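# Fold a napkin diagonally into a flat triangle

## Task

Fold the napkin along its diagonal so one corner is brought onto the opposite one, leaving a flat, low triangle at full size. Its three tips must be spread out and lie away from the fold, the whole cloth must rest on the table and touch neither arm base nor the hardware that mounts it, and the two matched corners must end up within about a thumb's width of each other. The moved corner may be set down or dropped into place. The attempt fails if the cloth slips out of a gripper while that gripper is sweeping sideways fast enough to throw it, even if the other gripper catches it. The fold must stay in shape on its own: a result that holds only because the robot is pinning it does not count. Finish with both arms and their hands raised clear and touching nothing during the final second once the scene has settled, and the scene must actually come to rest.

## Robot and tools

Robot and frame. There are two arms, left_arm and right_arm, each ending in a parallel gripper. All reported positions share one world frame in metres. Its origin is on the table surface midway between the arms, +x points outward over the table, +z points up, and left_arm is on the +y side. The names left and right refer only to the arms, not to image sides. Each state line gives every gripper's end_effector_position (metres) and end_effector_quat_wxyz. That position is the point between the finger pads, roughly 1 cm short of the fingertips, and it can be somewhat wrong, more so at long reach. In the gripper's own axes, the fingers point along +z and open and close along y.

Joint order. Every row and every per-joint list in a result uses this order for each arm: shoulder, elbow, waist, wrist pitch, wrist yaw, wrist roll. Stated ranges (rad): waist -2.618 to 3.054, shoulder 0.000 to 3.142, elbow 0.000 to 3.142, wrist pitch -1.571 to 1.571, wrist yaw -1.571 to 1.571, wrist roll -2.094 to 2.094. The true end of a joint may differ by up to 0.036 rad either way.

The row. A row is 14 numbers, each in [-1, 1], always covering both arms: the six left_arm joint values, then the left opening, then the six right_arm joint values, then the right opening. Joint values are scaled offsets, not poses: 1.0 equals 1.202 rad for the waist, 1.258 for the shoulder, 1.238 for the elbow, 2.073 for wrist pitch, and 2.022 for wrist yaw and wrist roll. The opening is absolute: +1 fully open, -1 closed.

execute_actions(actions). actions is a list of actions; each action is a list of at most 15 rows; each row is applied for one control step of 1/30 s, so an action spans 15 steps (0.5 s), and if fewer rows are given the last one is repeated. Within an action, every row's joint offsets count from the joint angles at the start of that action, not from the previous row. For the first action in a call, the base is the most recent reported angles. An action that would push any joint more than 0.036 rad beyond its range end, judged from its starting angles, is refused for both arms; if a badly formed action or a failing first action occurs, nothing in the call runs. A joint asked past its real end is stopped there, and the result may say joint sent to its limit (absence of this line does not prove there is room). An empty list just returns the state and images.

move(target, speed, blocking). target is one 14-number row as above; its joint offsets count from the Joint positions in the latest result that showed them, not from where the arm is when the move begins. All joints of both arms travel so each is the same fraction done, so grippers trace curves; the path lasts 0.5 to 10 s and stops short after 10 s. speed (rad/s, 0.01 to 2, default 0.5) is the peak rate of whichever joint has the longest way to go. Openings are sent at the start. Paths ignore obstacles and the other arm. Faster moves hit harder, and targets set beyond a contact press harder. The move: line reports the ending (done, off_target, moving, held, fault), limits=held or limits=none, and each arm's joint farthest from its target. With blocking=false you get a result after 0.5 s; then call wait(0) or stop before sending new moves or rows.

wait(seconds), 0 to 10: the arms keep their last command; a running move continues and the wait returns early when it ends. stop(): brakes a running move, needing room to slow; the fingers continue. zoom_image(camera, region): region is [x0, y0, x1, y1] in pixels, top-left origin, at most 504 by 504. finished_scene(scene): ends the current scene, passing its number; irreversible.

Results. Joint positions and Joint velocities list each arm's joints (rad, rad/s) then the pad gap (m; 0.094 when fully open). Joint targets shows what the joints are currently driven toward. grip_measured gives the opening on the command scale; each gripper may read off by about 1 mm. joint command not followed means a clearance check altered some joint targets. Joint torques are total drive output and are noisy and offset.

Motion limits. Each step, a joint's target is kept within a lead of its measured angle: 0.202 rad waist, 0.258 shoulder, 0.238 elbow, 0.573 wrist pitch, 0.522 wrist yaw and roll. If the targets would move a gripper over 70 mm from where it is measured, they are scaled back. Big offsets therefore need several actions; resend what remains. Arms can sag under zero offsets: in a reply's first call send offsets back to the wanted angles, zeros afterward, and increase the correction if a joint stays low. The robot keeps its last command while you are thinking.

Gripping. To hold, command an opening below grip_measured; about 0.03 below is firm, less is gentler. Pads exert roughly 50 to 62 N, less on thin items like cloth.

Avoid: arms striking or pressing each other (can end the scene), drops, slips, slams, hard shoves, releasing cloth during a fast sideways motion, and contact at the end. Motor heat from holding loads warns at 75 °C, stops that arm for 10 s at 90 °C, and at 100 °C the arm goes limp and falls.

Cameras (504x504 each): cam_head_left, cam_head_right, cam_high, cam_low, cam_left_wrist, cam_right_wrist. Calibration is given in OpenCV form (K, distortion, T_world_to_cam); fixed cameras may be off by a couple of degrees and under a centimetre, and wrist camera poses follow their arm's joint readings.

Each tool is called after "Call:" as name(argument=value, ...) on one line, values as JSON.

## Session

Call:
execute_actions(actions=[])

Scene clock: 0.00 s.
left_arm: end_effector_position=(+0.3726, +0.0770, +0.1339) grip_measured=-0.974 end_effector_quat_wxyz=(+0.302, +0.371, +0.870, -0.119) | right_arm: end_effector_position=(+0.3628, -0.3766, +0.4016) grip_measured=+1.000 end_effector_quat_wxyz=(+0.702, +0.007, +0.712, -0.013)
Joint names: [shoulder, elbow, waist, wrist pitch, wrist yaw, wrist roll]
Joint positions: left_arm=[ 1.742  1.31  -0.462 -0.491  0.152  0.225  0.001] | right_arm=[ 1.051  1.04   0.005 -0.003  0.006 -0.009  0.094]
Joint velocities: left_arm=[-0.002 -0.012 -0.007 -0.037 -0.037 -0.037 -0.002] | right_arm=[-0.002 -0.007 -0.002  0.022 -0.007 -0.022  0.   ]
Joint torques (N m, as the arm reports them, + toward a larger angle): no reading
Joint targets: left_arm=[1.726 1.325 -0.462 -0.481 0.156 0.225] | right_arm=[1.042 1.055 0.005 0.006 0.006 -0.010]

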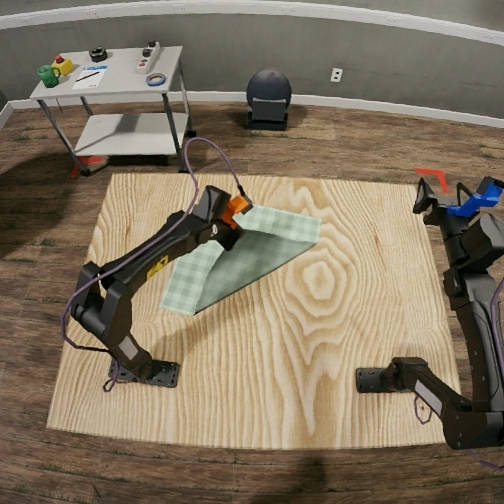

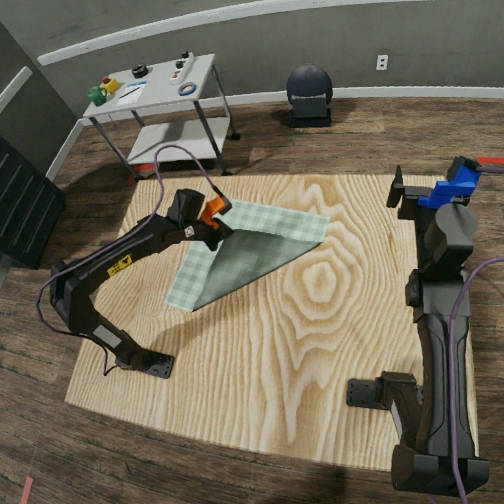

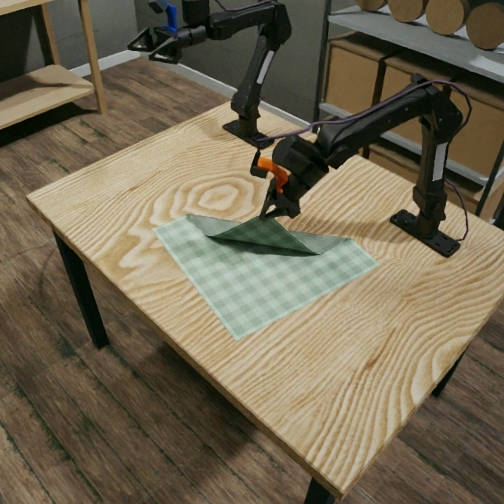

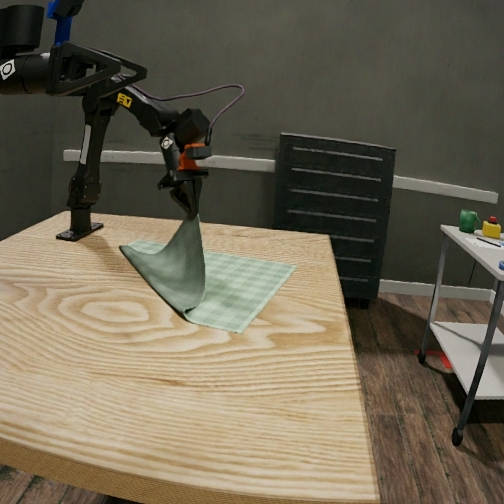

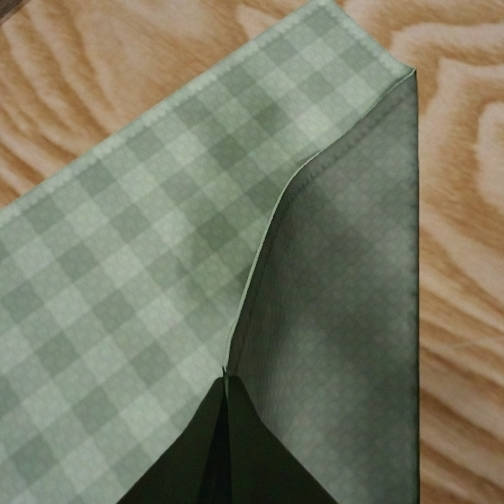

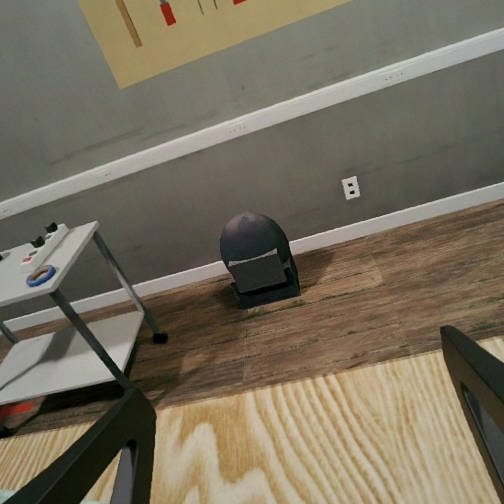

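Call:
zoom_image(camera="cam_high", region=[130, 150, 400, 360])

Call:
zoom_image(camera="cam_head_right", region=[140, 170, 350, 330])

Call:
zoom_image(camera="cam_low", region=[100, 150, 320, 350])

Region (130, 150, 400, 360) of cam_high's 504x504 image, scaled by 1.867, with more detail than that image has.

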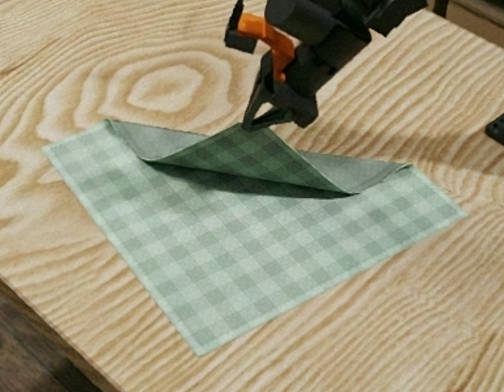

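Region (140, 170, 350, 330) of cam_head_right's 504x504 image, scaled by 2.400, with more detail than that image has; it fills the top 384 rows of this view, and the rest is white.

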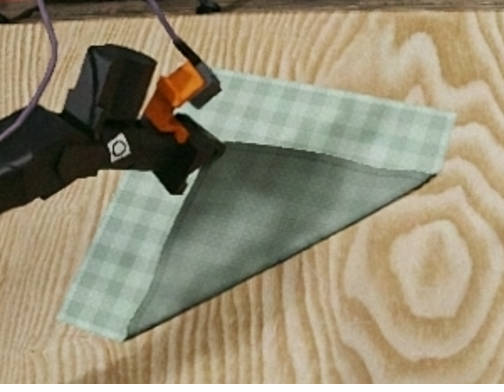

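Region (100, 150, 320, 350) of cam_low's 504x504 image, scaled by 2.291, with more detail than that image has; it fills the top 458 rows of this view, and the rest is white.

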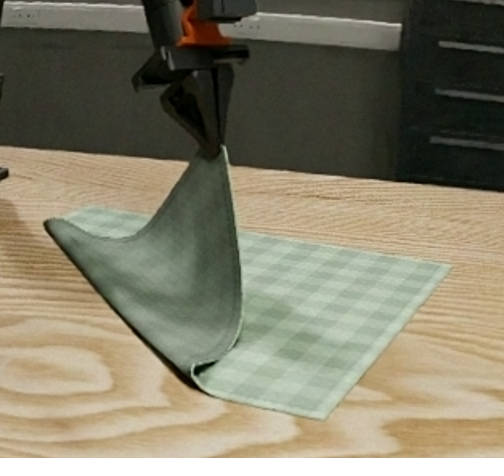

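Call:
zoom_image(camera="cam_high", region=[230, 180, 310, 240])

Call:
zoom_image(camera="cam_low", region=[160, 175, 230, 245])

Call:
zoom_image(camera="cam_head_left", region=[190, 180, 290, 260])

Region (230, 180, 310, 240) of cam_high's 504x504 image, scaled by 6.300, with more detail than that image has; it fills the top 378 rows of this view, and the rest is white.

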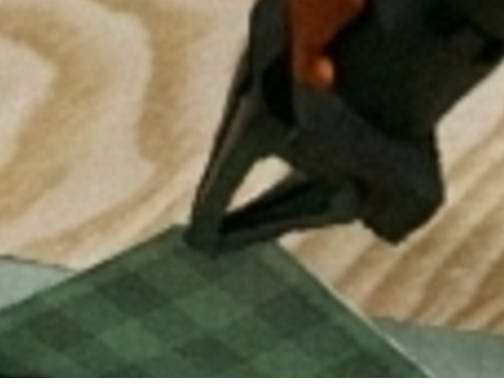

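Region (160, 175, 230, 245) of cam_low's 504x504 image, scaled by 7.200, with more detail than that image has.

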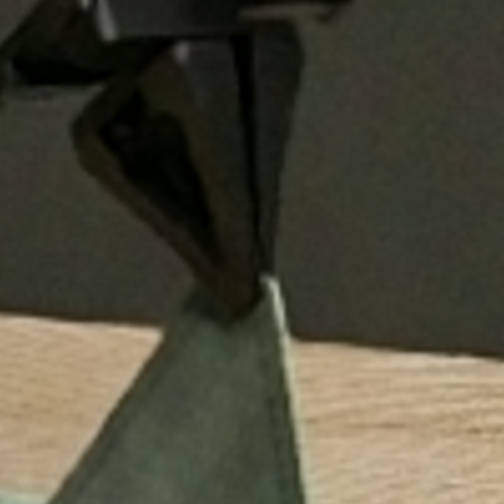

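Region (190, 180, 290, 260) of cam_head_left's 504x504 image, scaled by 5.040, with more detail than that image has; it fills the top 403 rows of this view, and the rest is white.

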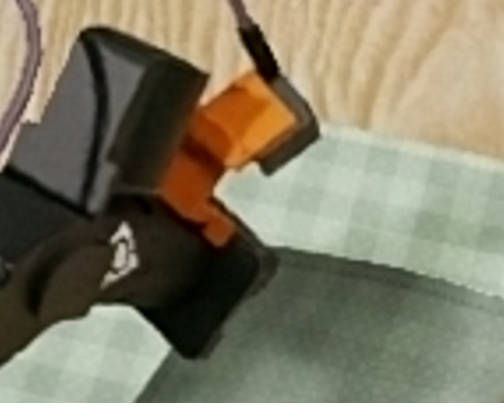

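Call:
move(target=[0.563,0.595,0.403,-0.040,0.18,0.225,-1, -0.007,0.012,0,0.004,0,0,1], speed=0.4)

Scene clock: 6.67 s.
left_arm: end_effector_position=(+0.5715, +0.2238, +0.0365) grip_measured=-0.974 end_effector_quat_wxyz=(+0.320, +0.388, +0.852, -0.144) | right_arm: end_effector_position=(+0.3628, -0.3766, +0.4016) grip_measured=+1.000 end_effector_quat_wxyz=(+0.702, +0.007, +0.712, -0.013)
Joint names: [shoulder, elbow, waist, wrist pitch, wrist yaw, wrist roll]
Joint positions: left_arm=[ 2.458  2.     0.026 -0.572  0.495  0.672  0.001] | right_arm=[ 1.051  1.04   0.005 -0.003  0.006 -0.009  0.094]
Joint velocities: left_arm=[ 0.002  0.012 -0.007 -0.037 -0.081 -0.051 -0.001] | right_arm=[ 0.007 -0.012  0.007  0.022 -0.022 -0.037  0.   ]
Joint torques (N m, as the arm reports them, + toward a larger angle): left_arm=[-16.23   8.63  -0.33   0.83   0.46   0.07] | right_arm=[-2.92  6.74  0.02  1.51 -0.01  0.01]
Joint targets: left_arm=[2.451 2.047 0.023 -0.574 0.516 0.680] | right_arm=[1.042 1.055 0.005 0.006 0.006 -0.009]
move: off_target (left_arm); limits=none; left_arm: farthest joint: the elbow, 0.046 radians from its target (0.737 radians at the start); right_arm: farthest joint: the elbow, 0.015 radians from its target (0.015 radians at the start)
camera_calibration (this result's frames):
cam_left_wrist: T_world_to_cam=[[-0.825207, -0.564793, -0.0065167, 0.594044], [-0.538877, 0.790693, -0.290544, 0.186204], [0.16925, -0.236247, -0.95684, 0.115424], [0, 0, 0, 1]] pos_world=[0.571015, 0.21555, 0.168414]

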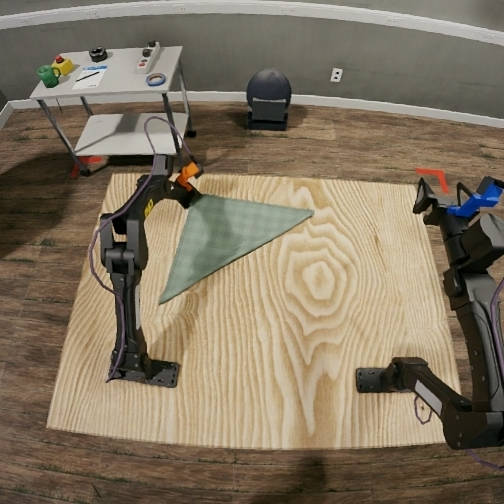

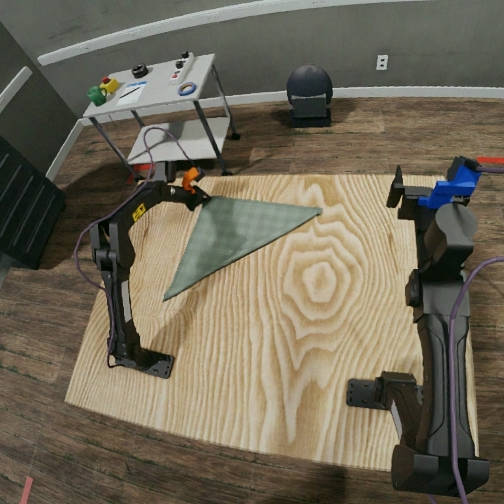

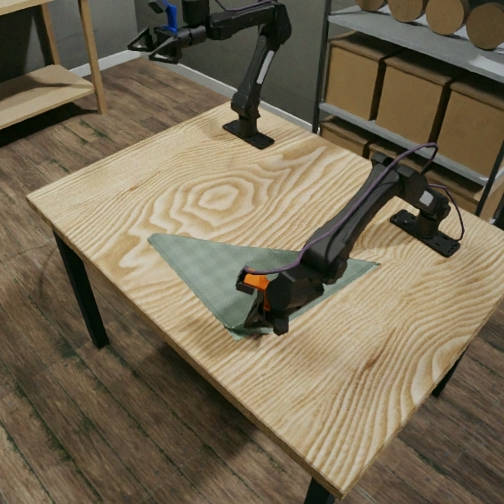

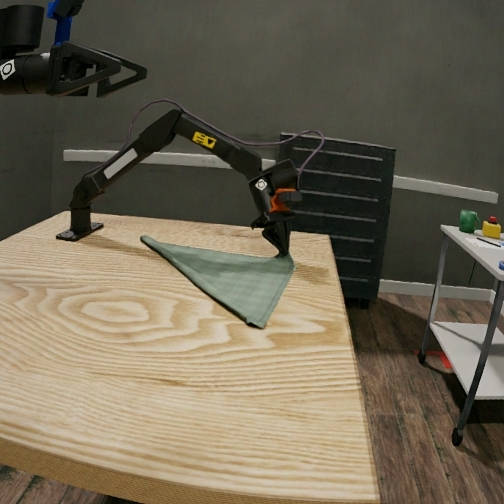

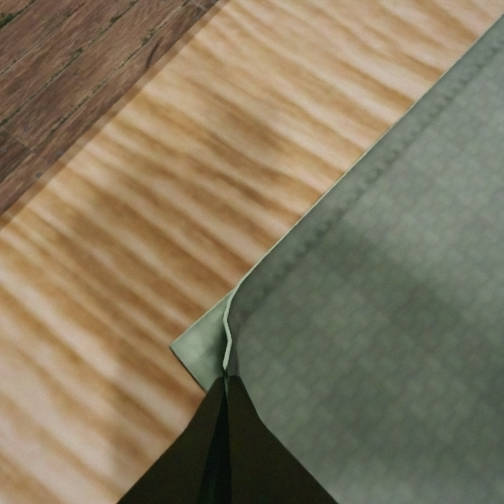

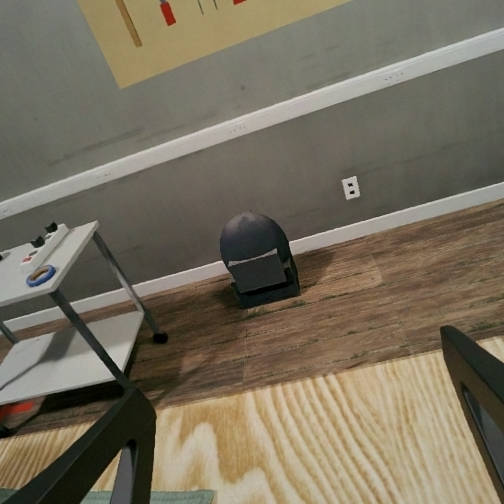

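Call:
zoom_image(camera="cam_high", region=[130, 200, 400, 360])

Call:
zoom_image(camera="cam_head_right", region=[140, 170, 350, 330])

Call:
zoom_image(camera="cam_low", region=[130, 190, 330, 350])

Region (130, 200, 400, 360) of cam_high's 504x504 image, scaled by 1.867, with more detail than that image has; it fills the top 299 rows of this view, and the rest is white.

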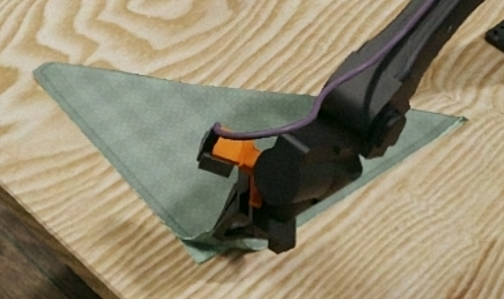

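Region (140, 170, 350, 330) of cam_head_right's 504x504 image, scaled by 2.400, with more detail than that image has; it fills the top 384 rows of this view, and the rest is white.

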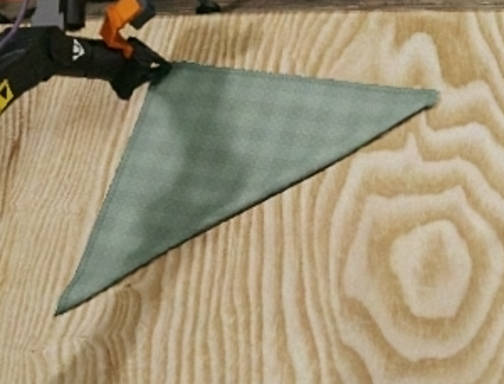

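Region (130, 190, 330, 350) of cam_low's 504x504 image, scaled by 2.520, with more detail than that image has; it fills the top 403 rows of this view, and the rest is white.

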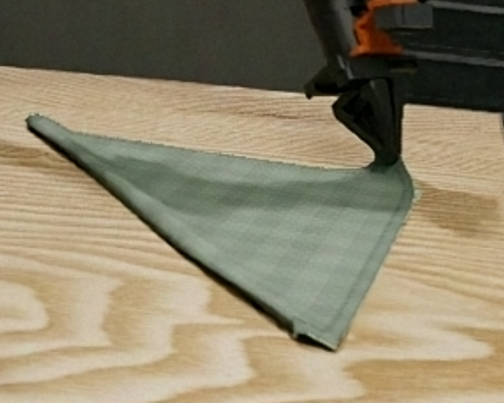

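Call:
move(target=[-0.322,-0.291,-0.169,0.041,-0.045,-0.088,-1, -0.007,0.012,0,0.004,0,0,1], speed=0.4)

Call:
zoom_image(camera="cam_high", region=[130, 170, 400, 360])

Call:
zoom_image(camera="cam_head_right", region=[140, 170, 350, 330])

Scene clock: 9.67 s.
left_arm: end_effector_position=(+0.4922, +0.1359, +0.1110) grip_measured=-0.974 end_effector_quat_wxyz=(+0.327, +0.397, +0.844, -0.149) | right_arm: end_effector_position=(+0.3628, -0.3766, +0.4016) grip_measured=+1.000 end_effector_quat_wxyz=(+0.702, +0.007, +0.712, -0.013)
Joint names: [shoulder, elbow, waist, wrist pitch, wrist yaw, wrist roll]
Joint positions: left_arm=[ 2.089  1.656 -0.176 -0.504  0.402  0.502  0.001] | right_arm=[ 1.051  1.04   0.005 -0.003  0.006 -0.009  0.094]
Joint velocities: left_arm=[ 0.002 -0.007 -0.007  0.037  0.007 -0.022  0.   ] | right_arm=[ 0.012 -0.012 -0.002 -0.051 -0.007 -0.007  0.   ]
Joint torques (N m, as the arm reports them, + toward a larger angle): left_arm=[-15.95   4.47  -0.2    1.14   0.19  -0.05] | right_arm=[-2.93  6.74  0.02  1.51 -0.01  0.01]
Joint targets: left_arm=[2.053 1.640 -0.178 -0.486 0.404 0.494] | right_arm=[1.042 1.055 0.005 0.006 0.006 -0.009]
move: off_target (left_arm); limits=none; left_arm: farthest joint: the shoulder, 0.036 radians from its target (0.405 radians at the start); right_arm: farthest joint: the elbow, 0.015 radians from its target (0.015 radians at the start)
camera_calibration (this result's frames):
cam_left_wrist: T_world_to_cam=[[-0.837703, -0.545922, -0.0149289, 0.483939], [-0.515606, 0.799603, -0.307872, 0.223834], [0.180011, -0.250208, -0.951311, 0.17539], [0, 0, 0, 1]] pos_world=[0.489235, 0.129098, 0.242987]

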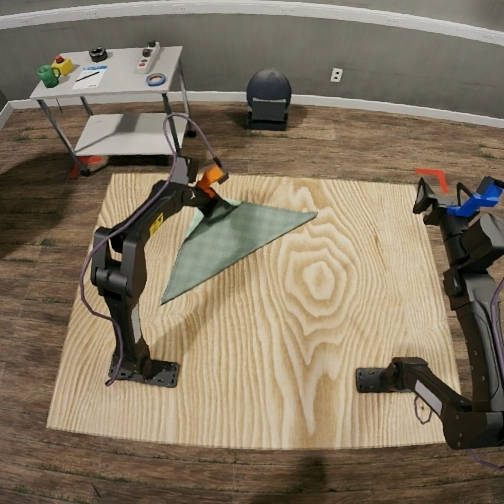

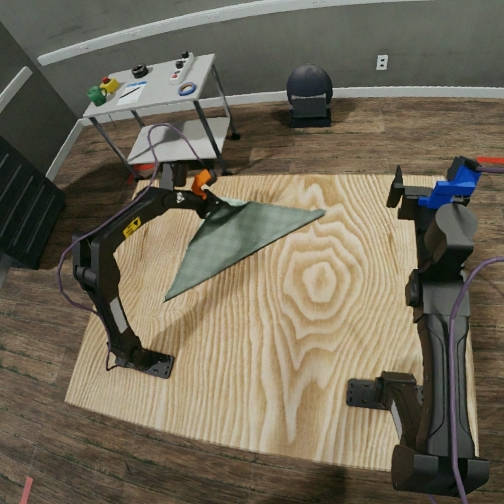

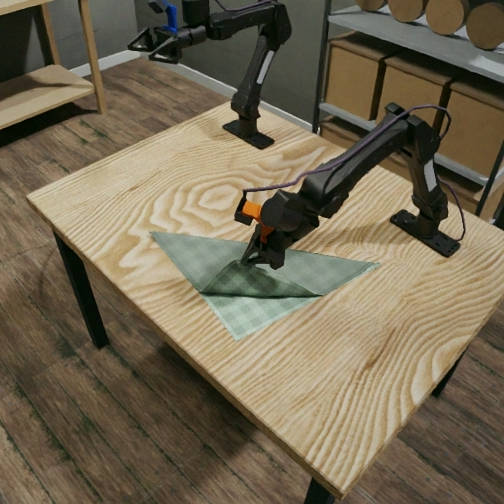

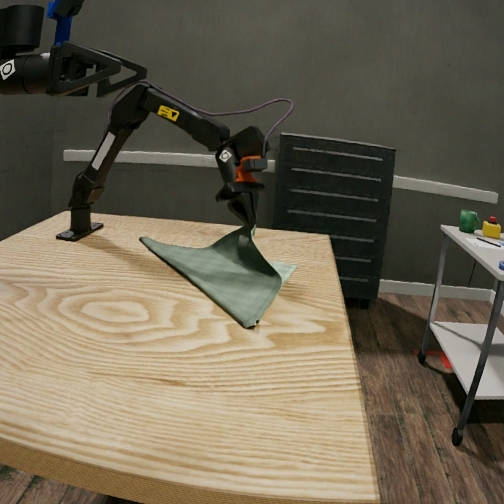

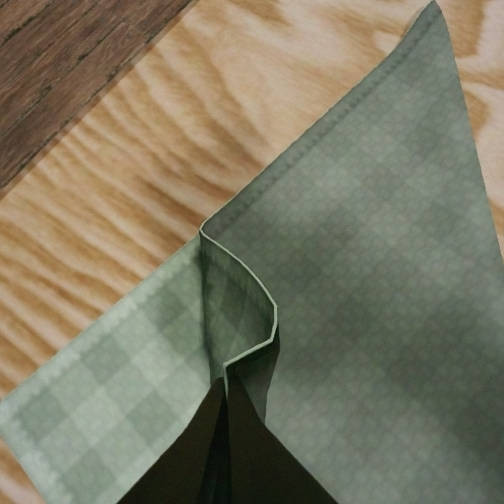

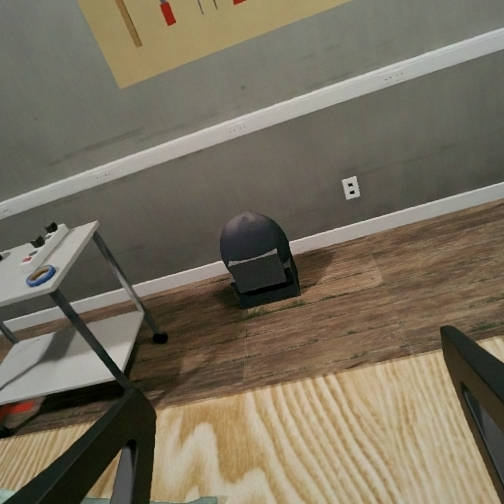

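Region (130, 170, 400, 360) of cam_high's 504x504 image, scaled by 1.867, with more detail than that image has; it fills the top 355 rows of this view, and the rest is white.

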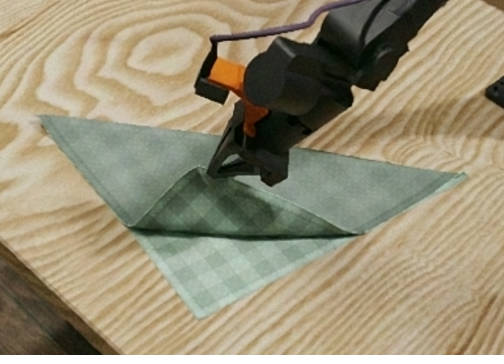

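Region (140, 170, 350, 330) of cam_head_right's 504x504 image, scaled by 2.400, with more detail than that image has; it fills the top 384 rows of this view, and the rest is white.

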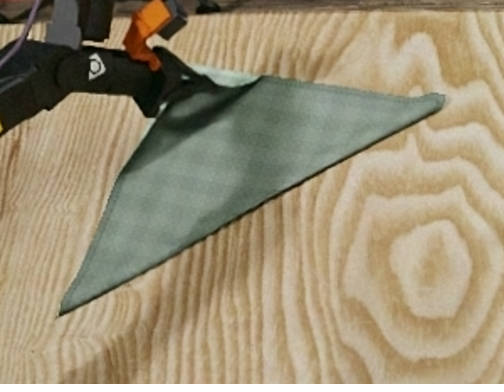

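Call:
move(target=[0.343,0.406,0.156,-0.048,0.063,0.087,-1, -0.007,0.012,0,0.004,0,0,1], speed=0.35)

Call:
zoom_image(camera="cam_high", region=[130, 200, 400, 360])

Call:
zoom_image(camera="cam_low", region=[220, 220, 340, 340])

Scene clock: 12.03 s.
left_arm: end_effector_position=(+0.5852, +0.2106, +0.0370) grip_measured=-0.974 end_effector_quat_wxyz=(+0.328, +0.397, +0.844, -0.150) | right_arm: end_effector_position=(+0.3628, -0.3766, +0.4016) grip_measured=+1.000 end_effector_quat_wxyz=(+0.702, +0.007, +0.712, -0.013)
Joint names: [shoulder, elbow, waist, wrist pitch, wrist yaw, wrist roll]
Joint positions: left_arm=[ 2.525  2.114  0.008 -0.6    0.509  0.67   0.001] | right_arm=[ 1.051  1.04   0.005 -0.003  0.006 -0.009  0.094]
Joint velocities: left_arm=[-0.017 -0.022 -0.017  0.007 -0.007 -0.051  0.   ] | right_arm=[-0.002  0.007  0.002 -0.037  0.007 -0.037  0.   ]
Joint torques (N m, as the arm reports them, + toward a larger angle): left_arm=[-16.53   8.64   0.34   0.83   0.45   0.06] | right_arm=[-2.92  6.74  0.01  1.51 -0.01  0.01]
Joint targets: left_arm=[2.520 2.159 0.012 -0.604 0.530 0.678] | right_arm=[1.042 1.055 0.005 0.006 0.006 -0.009]
move: off_target (left_arm); limits=none; left_arm: farthest joint: the elbow, 0.045 radians from its target (0.502 radians at the start); right_arm: farthest joint: the elbow, 0.015 radians from its target (0.015 radians at the start)
camera_calibration (this result's frames):
cam_left_wrist: T_world_to_cam=[[-0.838045, -0.545452, -0.0127162, 0.601595], [-0.515304, 0.798954, -0.310055, 0.189307], [0.17928, -0.253288, -0.950633, 0.107943], [0, 0, 0, 1]] pos_world=[0.582363, 0.204235, 0.16896]

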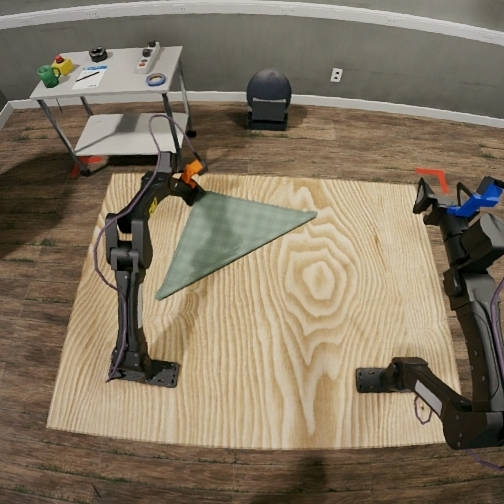

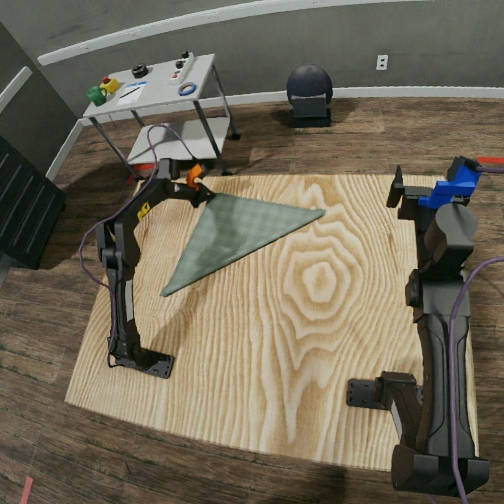

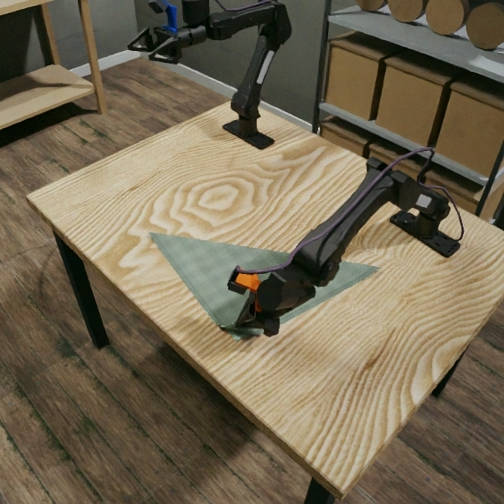

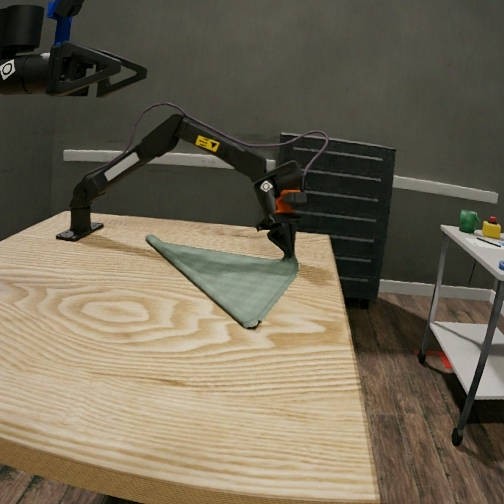

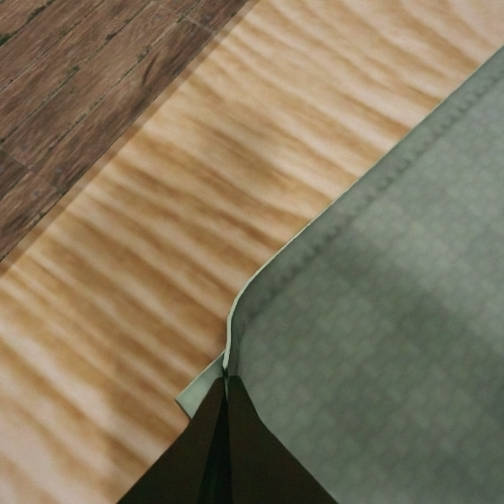

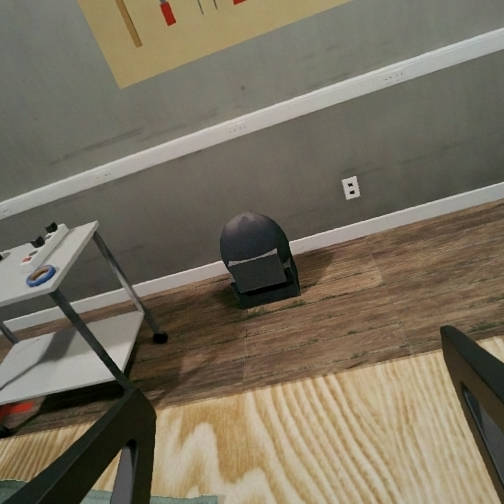

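Region (130, 200, 400, 360) of cam_high's 504x504 image, scaled by 1.867, with more detail than that image has; it fills the top 299 rows of this view, and the rest is white.

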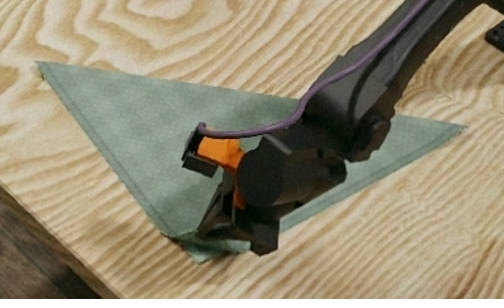

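Region (220, 220, 340, 340) of cam_low's 504x504 image, scaled by 4.200, with more detail than that image has.

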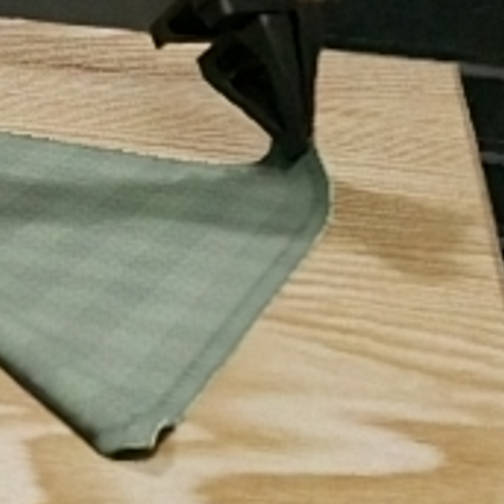

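Call:
zoom_image(camera="cam_head_left", region=[140, 260, 200, 320])

Call:
zoom_image(camera="cam_head_left", region=[270, 190, 330, 250])

Call:
zoom_image(camera="cam_low", region=[130, 220, 200, 280])

Region (140, 260, 200, 320) of cam_head_left's 504x504 image, scaled by 8.400, with more detail than that image has.

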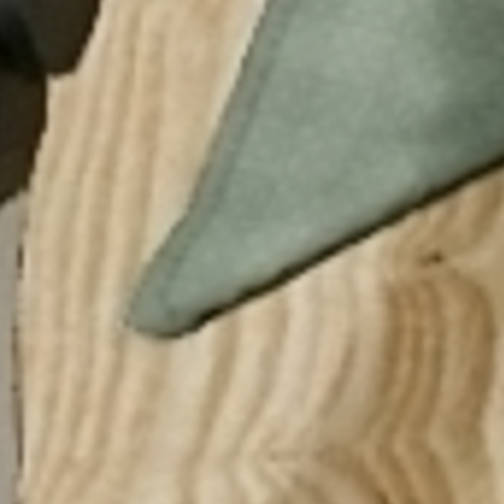

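Region (270, 190, 330, 250) of cam_head_left's 504x504 image, scaled by 8.400, with more detail than that image has.

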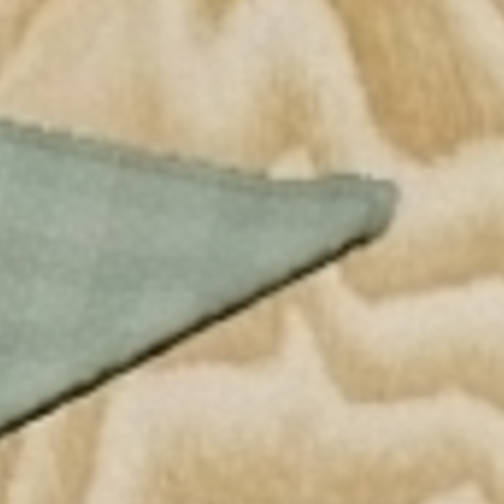

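Region (130, 220, 200, 280) of cam_low's 504x504 image, scaled by 7.200, with more detail than that image has; it fills the top 432 rows of this view, and the rest is white.

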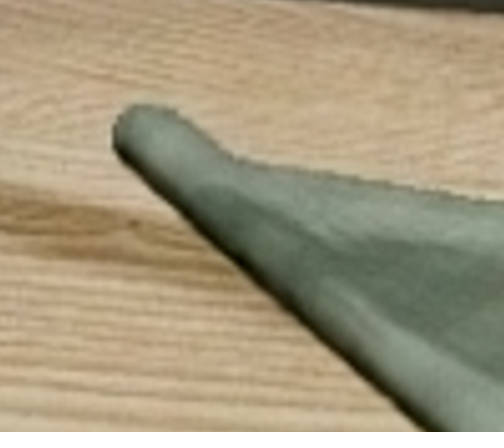

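Call:
move(target=[-0.088,-0.141,-0.016,0.050,-0.005,-0.014,-1, -0.007,0.012,0,0.004,0,0,1], speed=0.3)

Call:
zoom_image(camera="cam_head_left", region=[140, 170, 340, 320])

Call:
zoom_image(camera="cam_low", region=[130, 200, 330, 350])

Scene clock: 14.07 s.
left_arm: end_effector_position=(+0.5671, +0.2074, +0.0237) grip_measured=-0.974 end_effector_quat_wxyz=(+0.319, +0.391, +0.850, -0.151) | right_arm: end_effector_position=(+0.3628, -0.3766, +0.4016) grip_measured=+1.000 end_effector_quat_wxyz=(+0.702, +0.007, +0.712, -0.013)
Joint names: [shoulder, elbow, waist, wrist pitch, wrist yaw, wrist roll]
Joint positions: left_arm=[ 2.462  1.953 -0.003 -0.513  0.495  0.649  0.001] | right_arm=[ 1.051  1.04   0.005 -0.003  0.006 -0.009  0.094]
Joint velocities: left_arm=[ 0.012 -0.012 -0.007 -0.022  0.051 -0.022 -0.   ] | right_arm=[-0.022 -0.022 -0.007  0.066 -0.051 -0.037  0.   ]
Joint torques (N m, as the arm reports them, + toward a larger angle): left_arm=[-19.48   4.47  -0.83   1.01   0.27  -0.07] | right_arm=[-2.94  6.74  0.02  1.52 -0.01  0.01]
Joint targets: left_arm=[2.414 1.939 -0.011 -0.496 0.499 0.642] | right_arm=[1.042 1.055 0.005 0.006 0.006 -0.009]
move: off_target (left_arm); limits=none; left_arm: farthest joint: the shoulder, 0.047 radians from its target (0.110 radians at the start); right_arm: farthest joint: the elbow, 0.015 radians from its target (0.015 radians at the start)
camera_calibration (this result's frames):
cam_left_wrist: T_world_to_cam=[[-0.83154, -0.555457, 0.00304957, 0.582455], [-0.531332, 0.793799, -0.295922, 0.188206], [0.161951, -0.247691, -0.955207, 0.106548], [0, 0, 0, 1]] pos_world=[0.567078, 0.200522, 0.155693]

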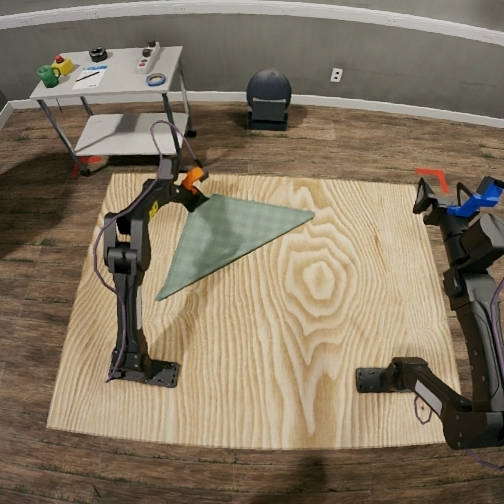

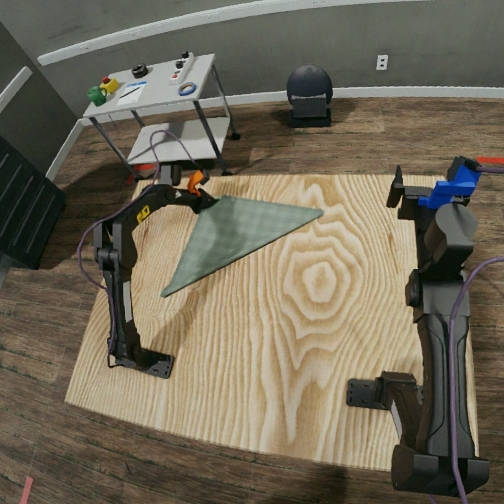

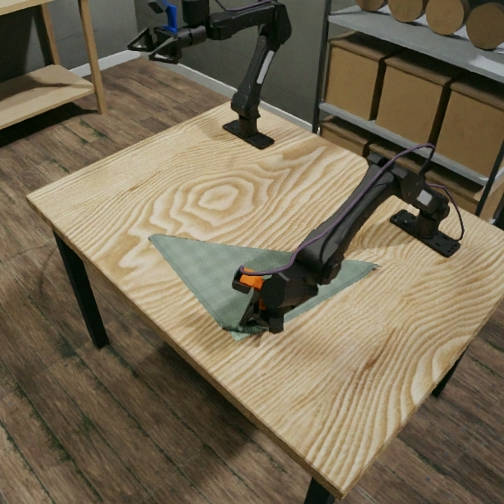

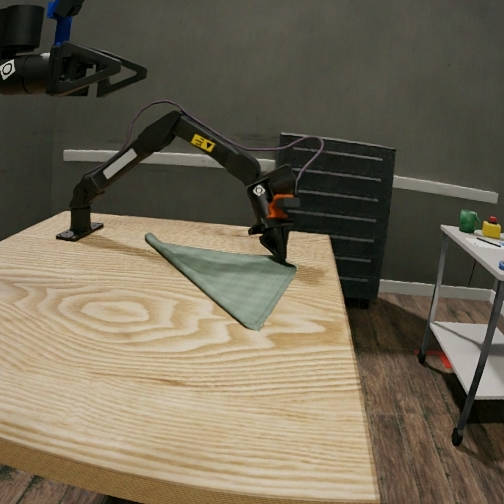

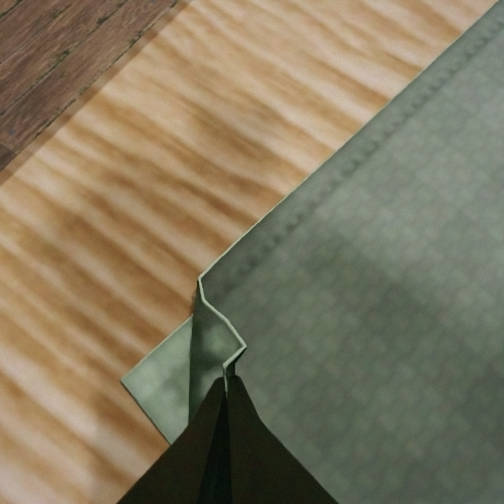

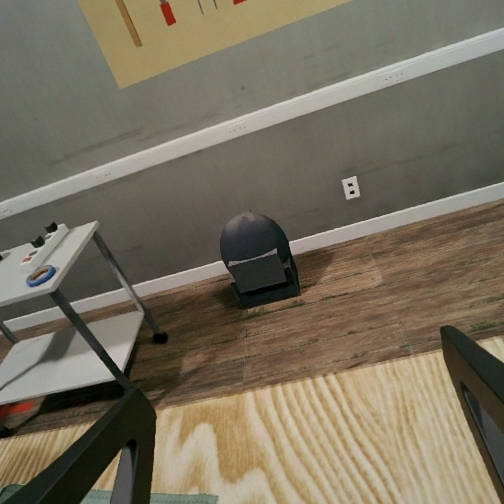

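Region (140, 170, 340, 320) of cam_head_left's 504x504 image, scaled by 2.520, with more detail than that image has; it fills the top 378 rows of this view, and the rest is white.

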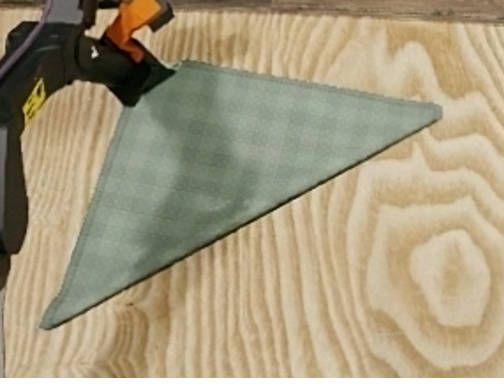

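Region (130, 200, 330, 350) of cam_low's 504x504 image, scaled by 2.520, with more detail than that image has; it fills the top 378 rows of this view, and the rest is white.

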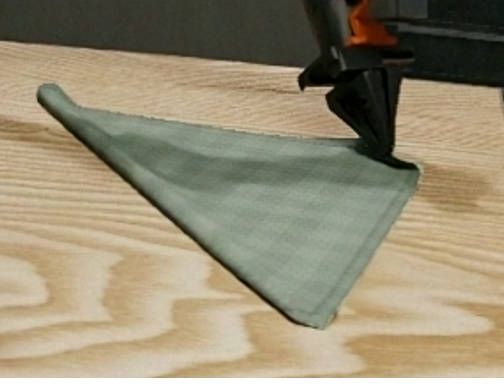

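Call:
move(target=[-0.660,-0.365,-0.445,-0.095,-0.157,-0.225,-1, -0.007,0.012,0,0.004,0,0,1], speed=0.55)

Call:
zoom_image(camera="cam_high", region=[130, 150, 400, 360])

Scene clock: 16.67 s.
left_arm: end_effector_position=(+0.3454, +0.0481, +0.2224) grip_measured=-0.974 end_effector_quat_wxyz=(+0.327, +0.395, +0.845, -0.153) | right_arm: end_effector_position=(+0.3628, -0.3766, +0.4016) grip_measured=+1.000 end_effector_quat_wxyz=(+0.702, +0.007, +0.712, -0.013)
Joint names: [shoulder, elbow, waist, wrist pitch, wrist yaw, wrist roll]
Joint positions: left_arm=[ 1.658  1.519 -0.535 -0.712  0.181  0.202  0.001] | right_arm=[ 1.051  1.04   0.005 -0.003  0.006 -0.009  0.094]
Joint velocities: left_arm=[-0.007 -0.012  0.012 -0.007 -0.037 -0.007  0.   ] | right_arm=[-0.007  0.017  0.007 -0.007 -0.037 -0.022  0.   ]
Joint torques (N m, as the arm reports them, + toward a larger angle): left_arm=[-11.12   4.48  -0.27   1.12   0.04  -0.05] | right_arm=[-2.92  6.74  0.02  1.51 -0.01  0.01]
Joint targets: left_arm=[1.631 1.501 -0.538 -0.710 0.177 0.195] | right_arm=[1.042 1.055 0.005 0.006 0.006 -0.009]
move: off_target (left_arm); limits=none; left_arm: farthest joint: the shoulder, 0.026 radians from its target (0.830 radians at the start); right_arm: farthest joint: the elbow, 0.015 radians from its target (0.015 radians at the start)
camera_calibration (this result's frames):
cam_left_wrist: T_world_to_cam=[[-0.836438, -0.548022, -0.00652152, 0.312537], [-0.51909, 0.795984, -0.311375, 0.254787], [0.175832, -0.257061, -0.950265, 0.287317], [0, 0, 0, 1]] pos_world=[0.343156, 0.042329, 0.354399]

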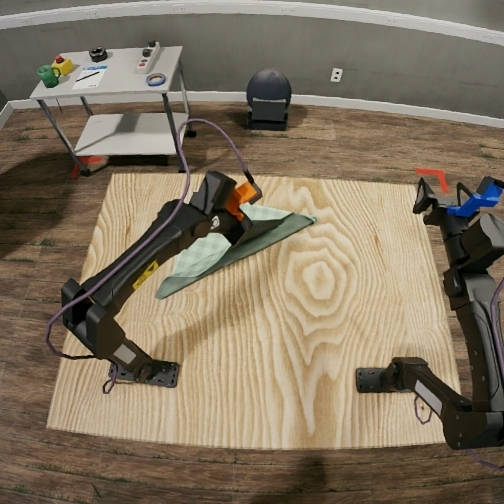

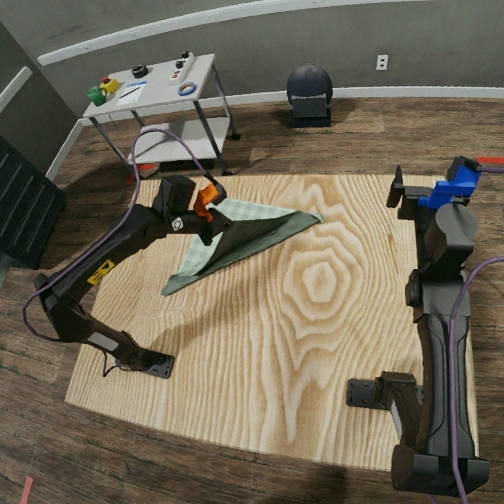

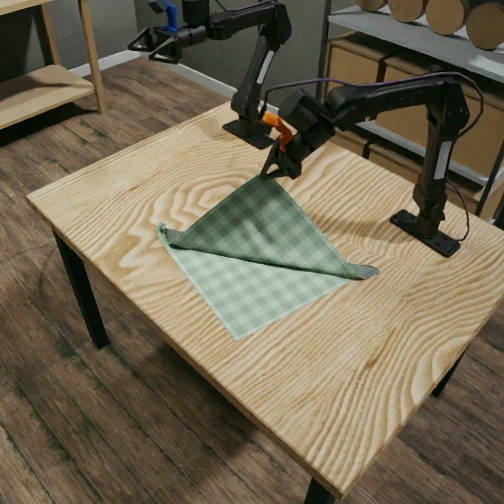

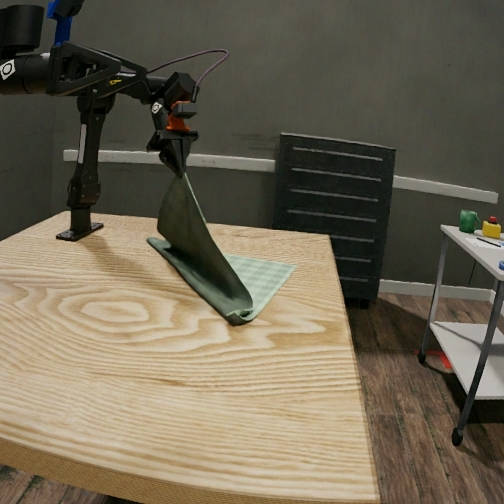

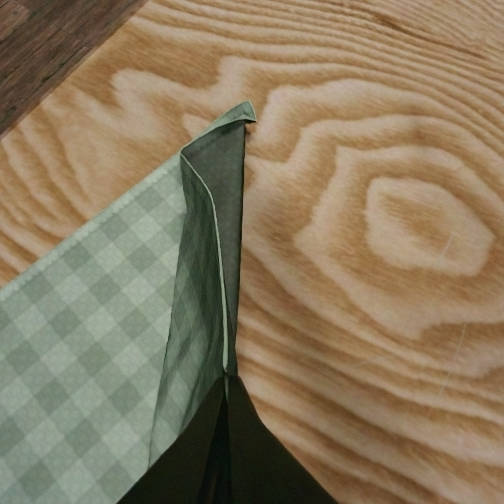

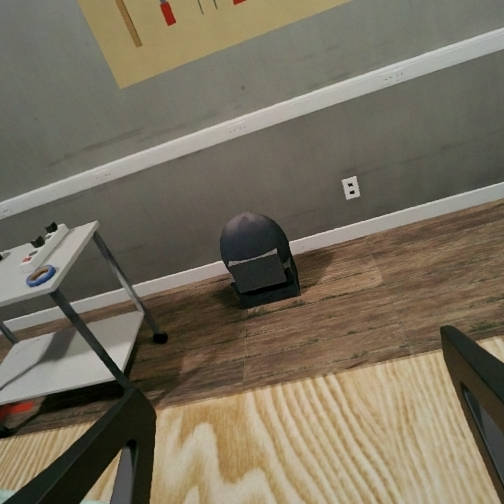

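Region (130, 150, 400, 360) of cam_high's 504x504 image, scaled by 1.867, with more detail than that image has.

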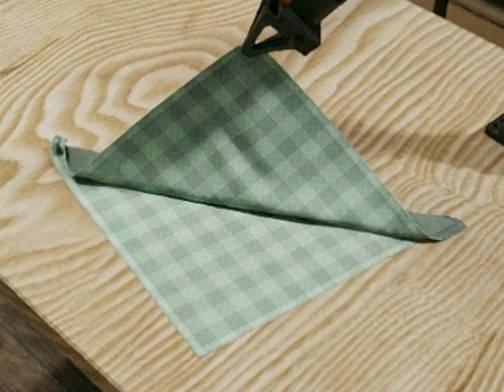

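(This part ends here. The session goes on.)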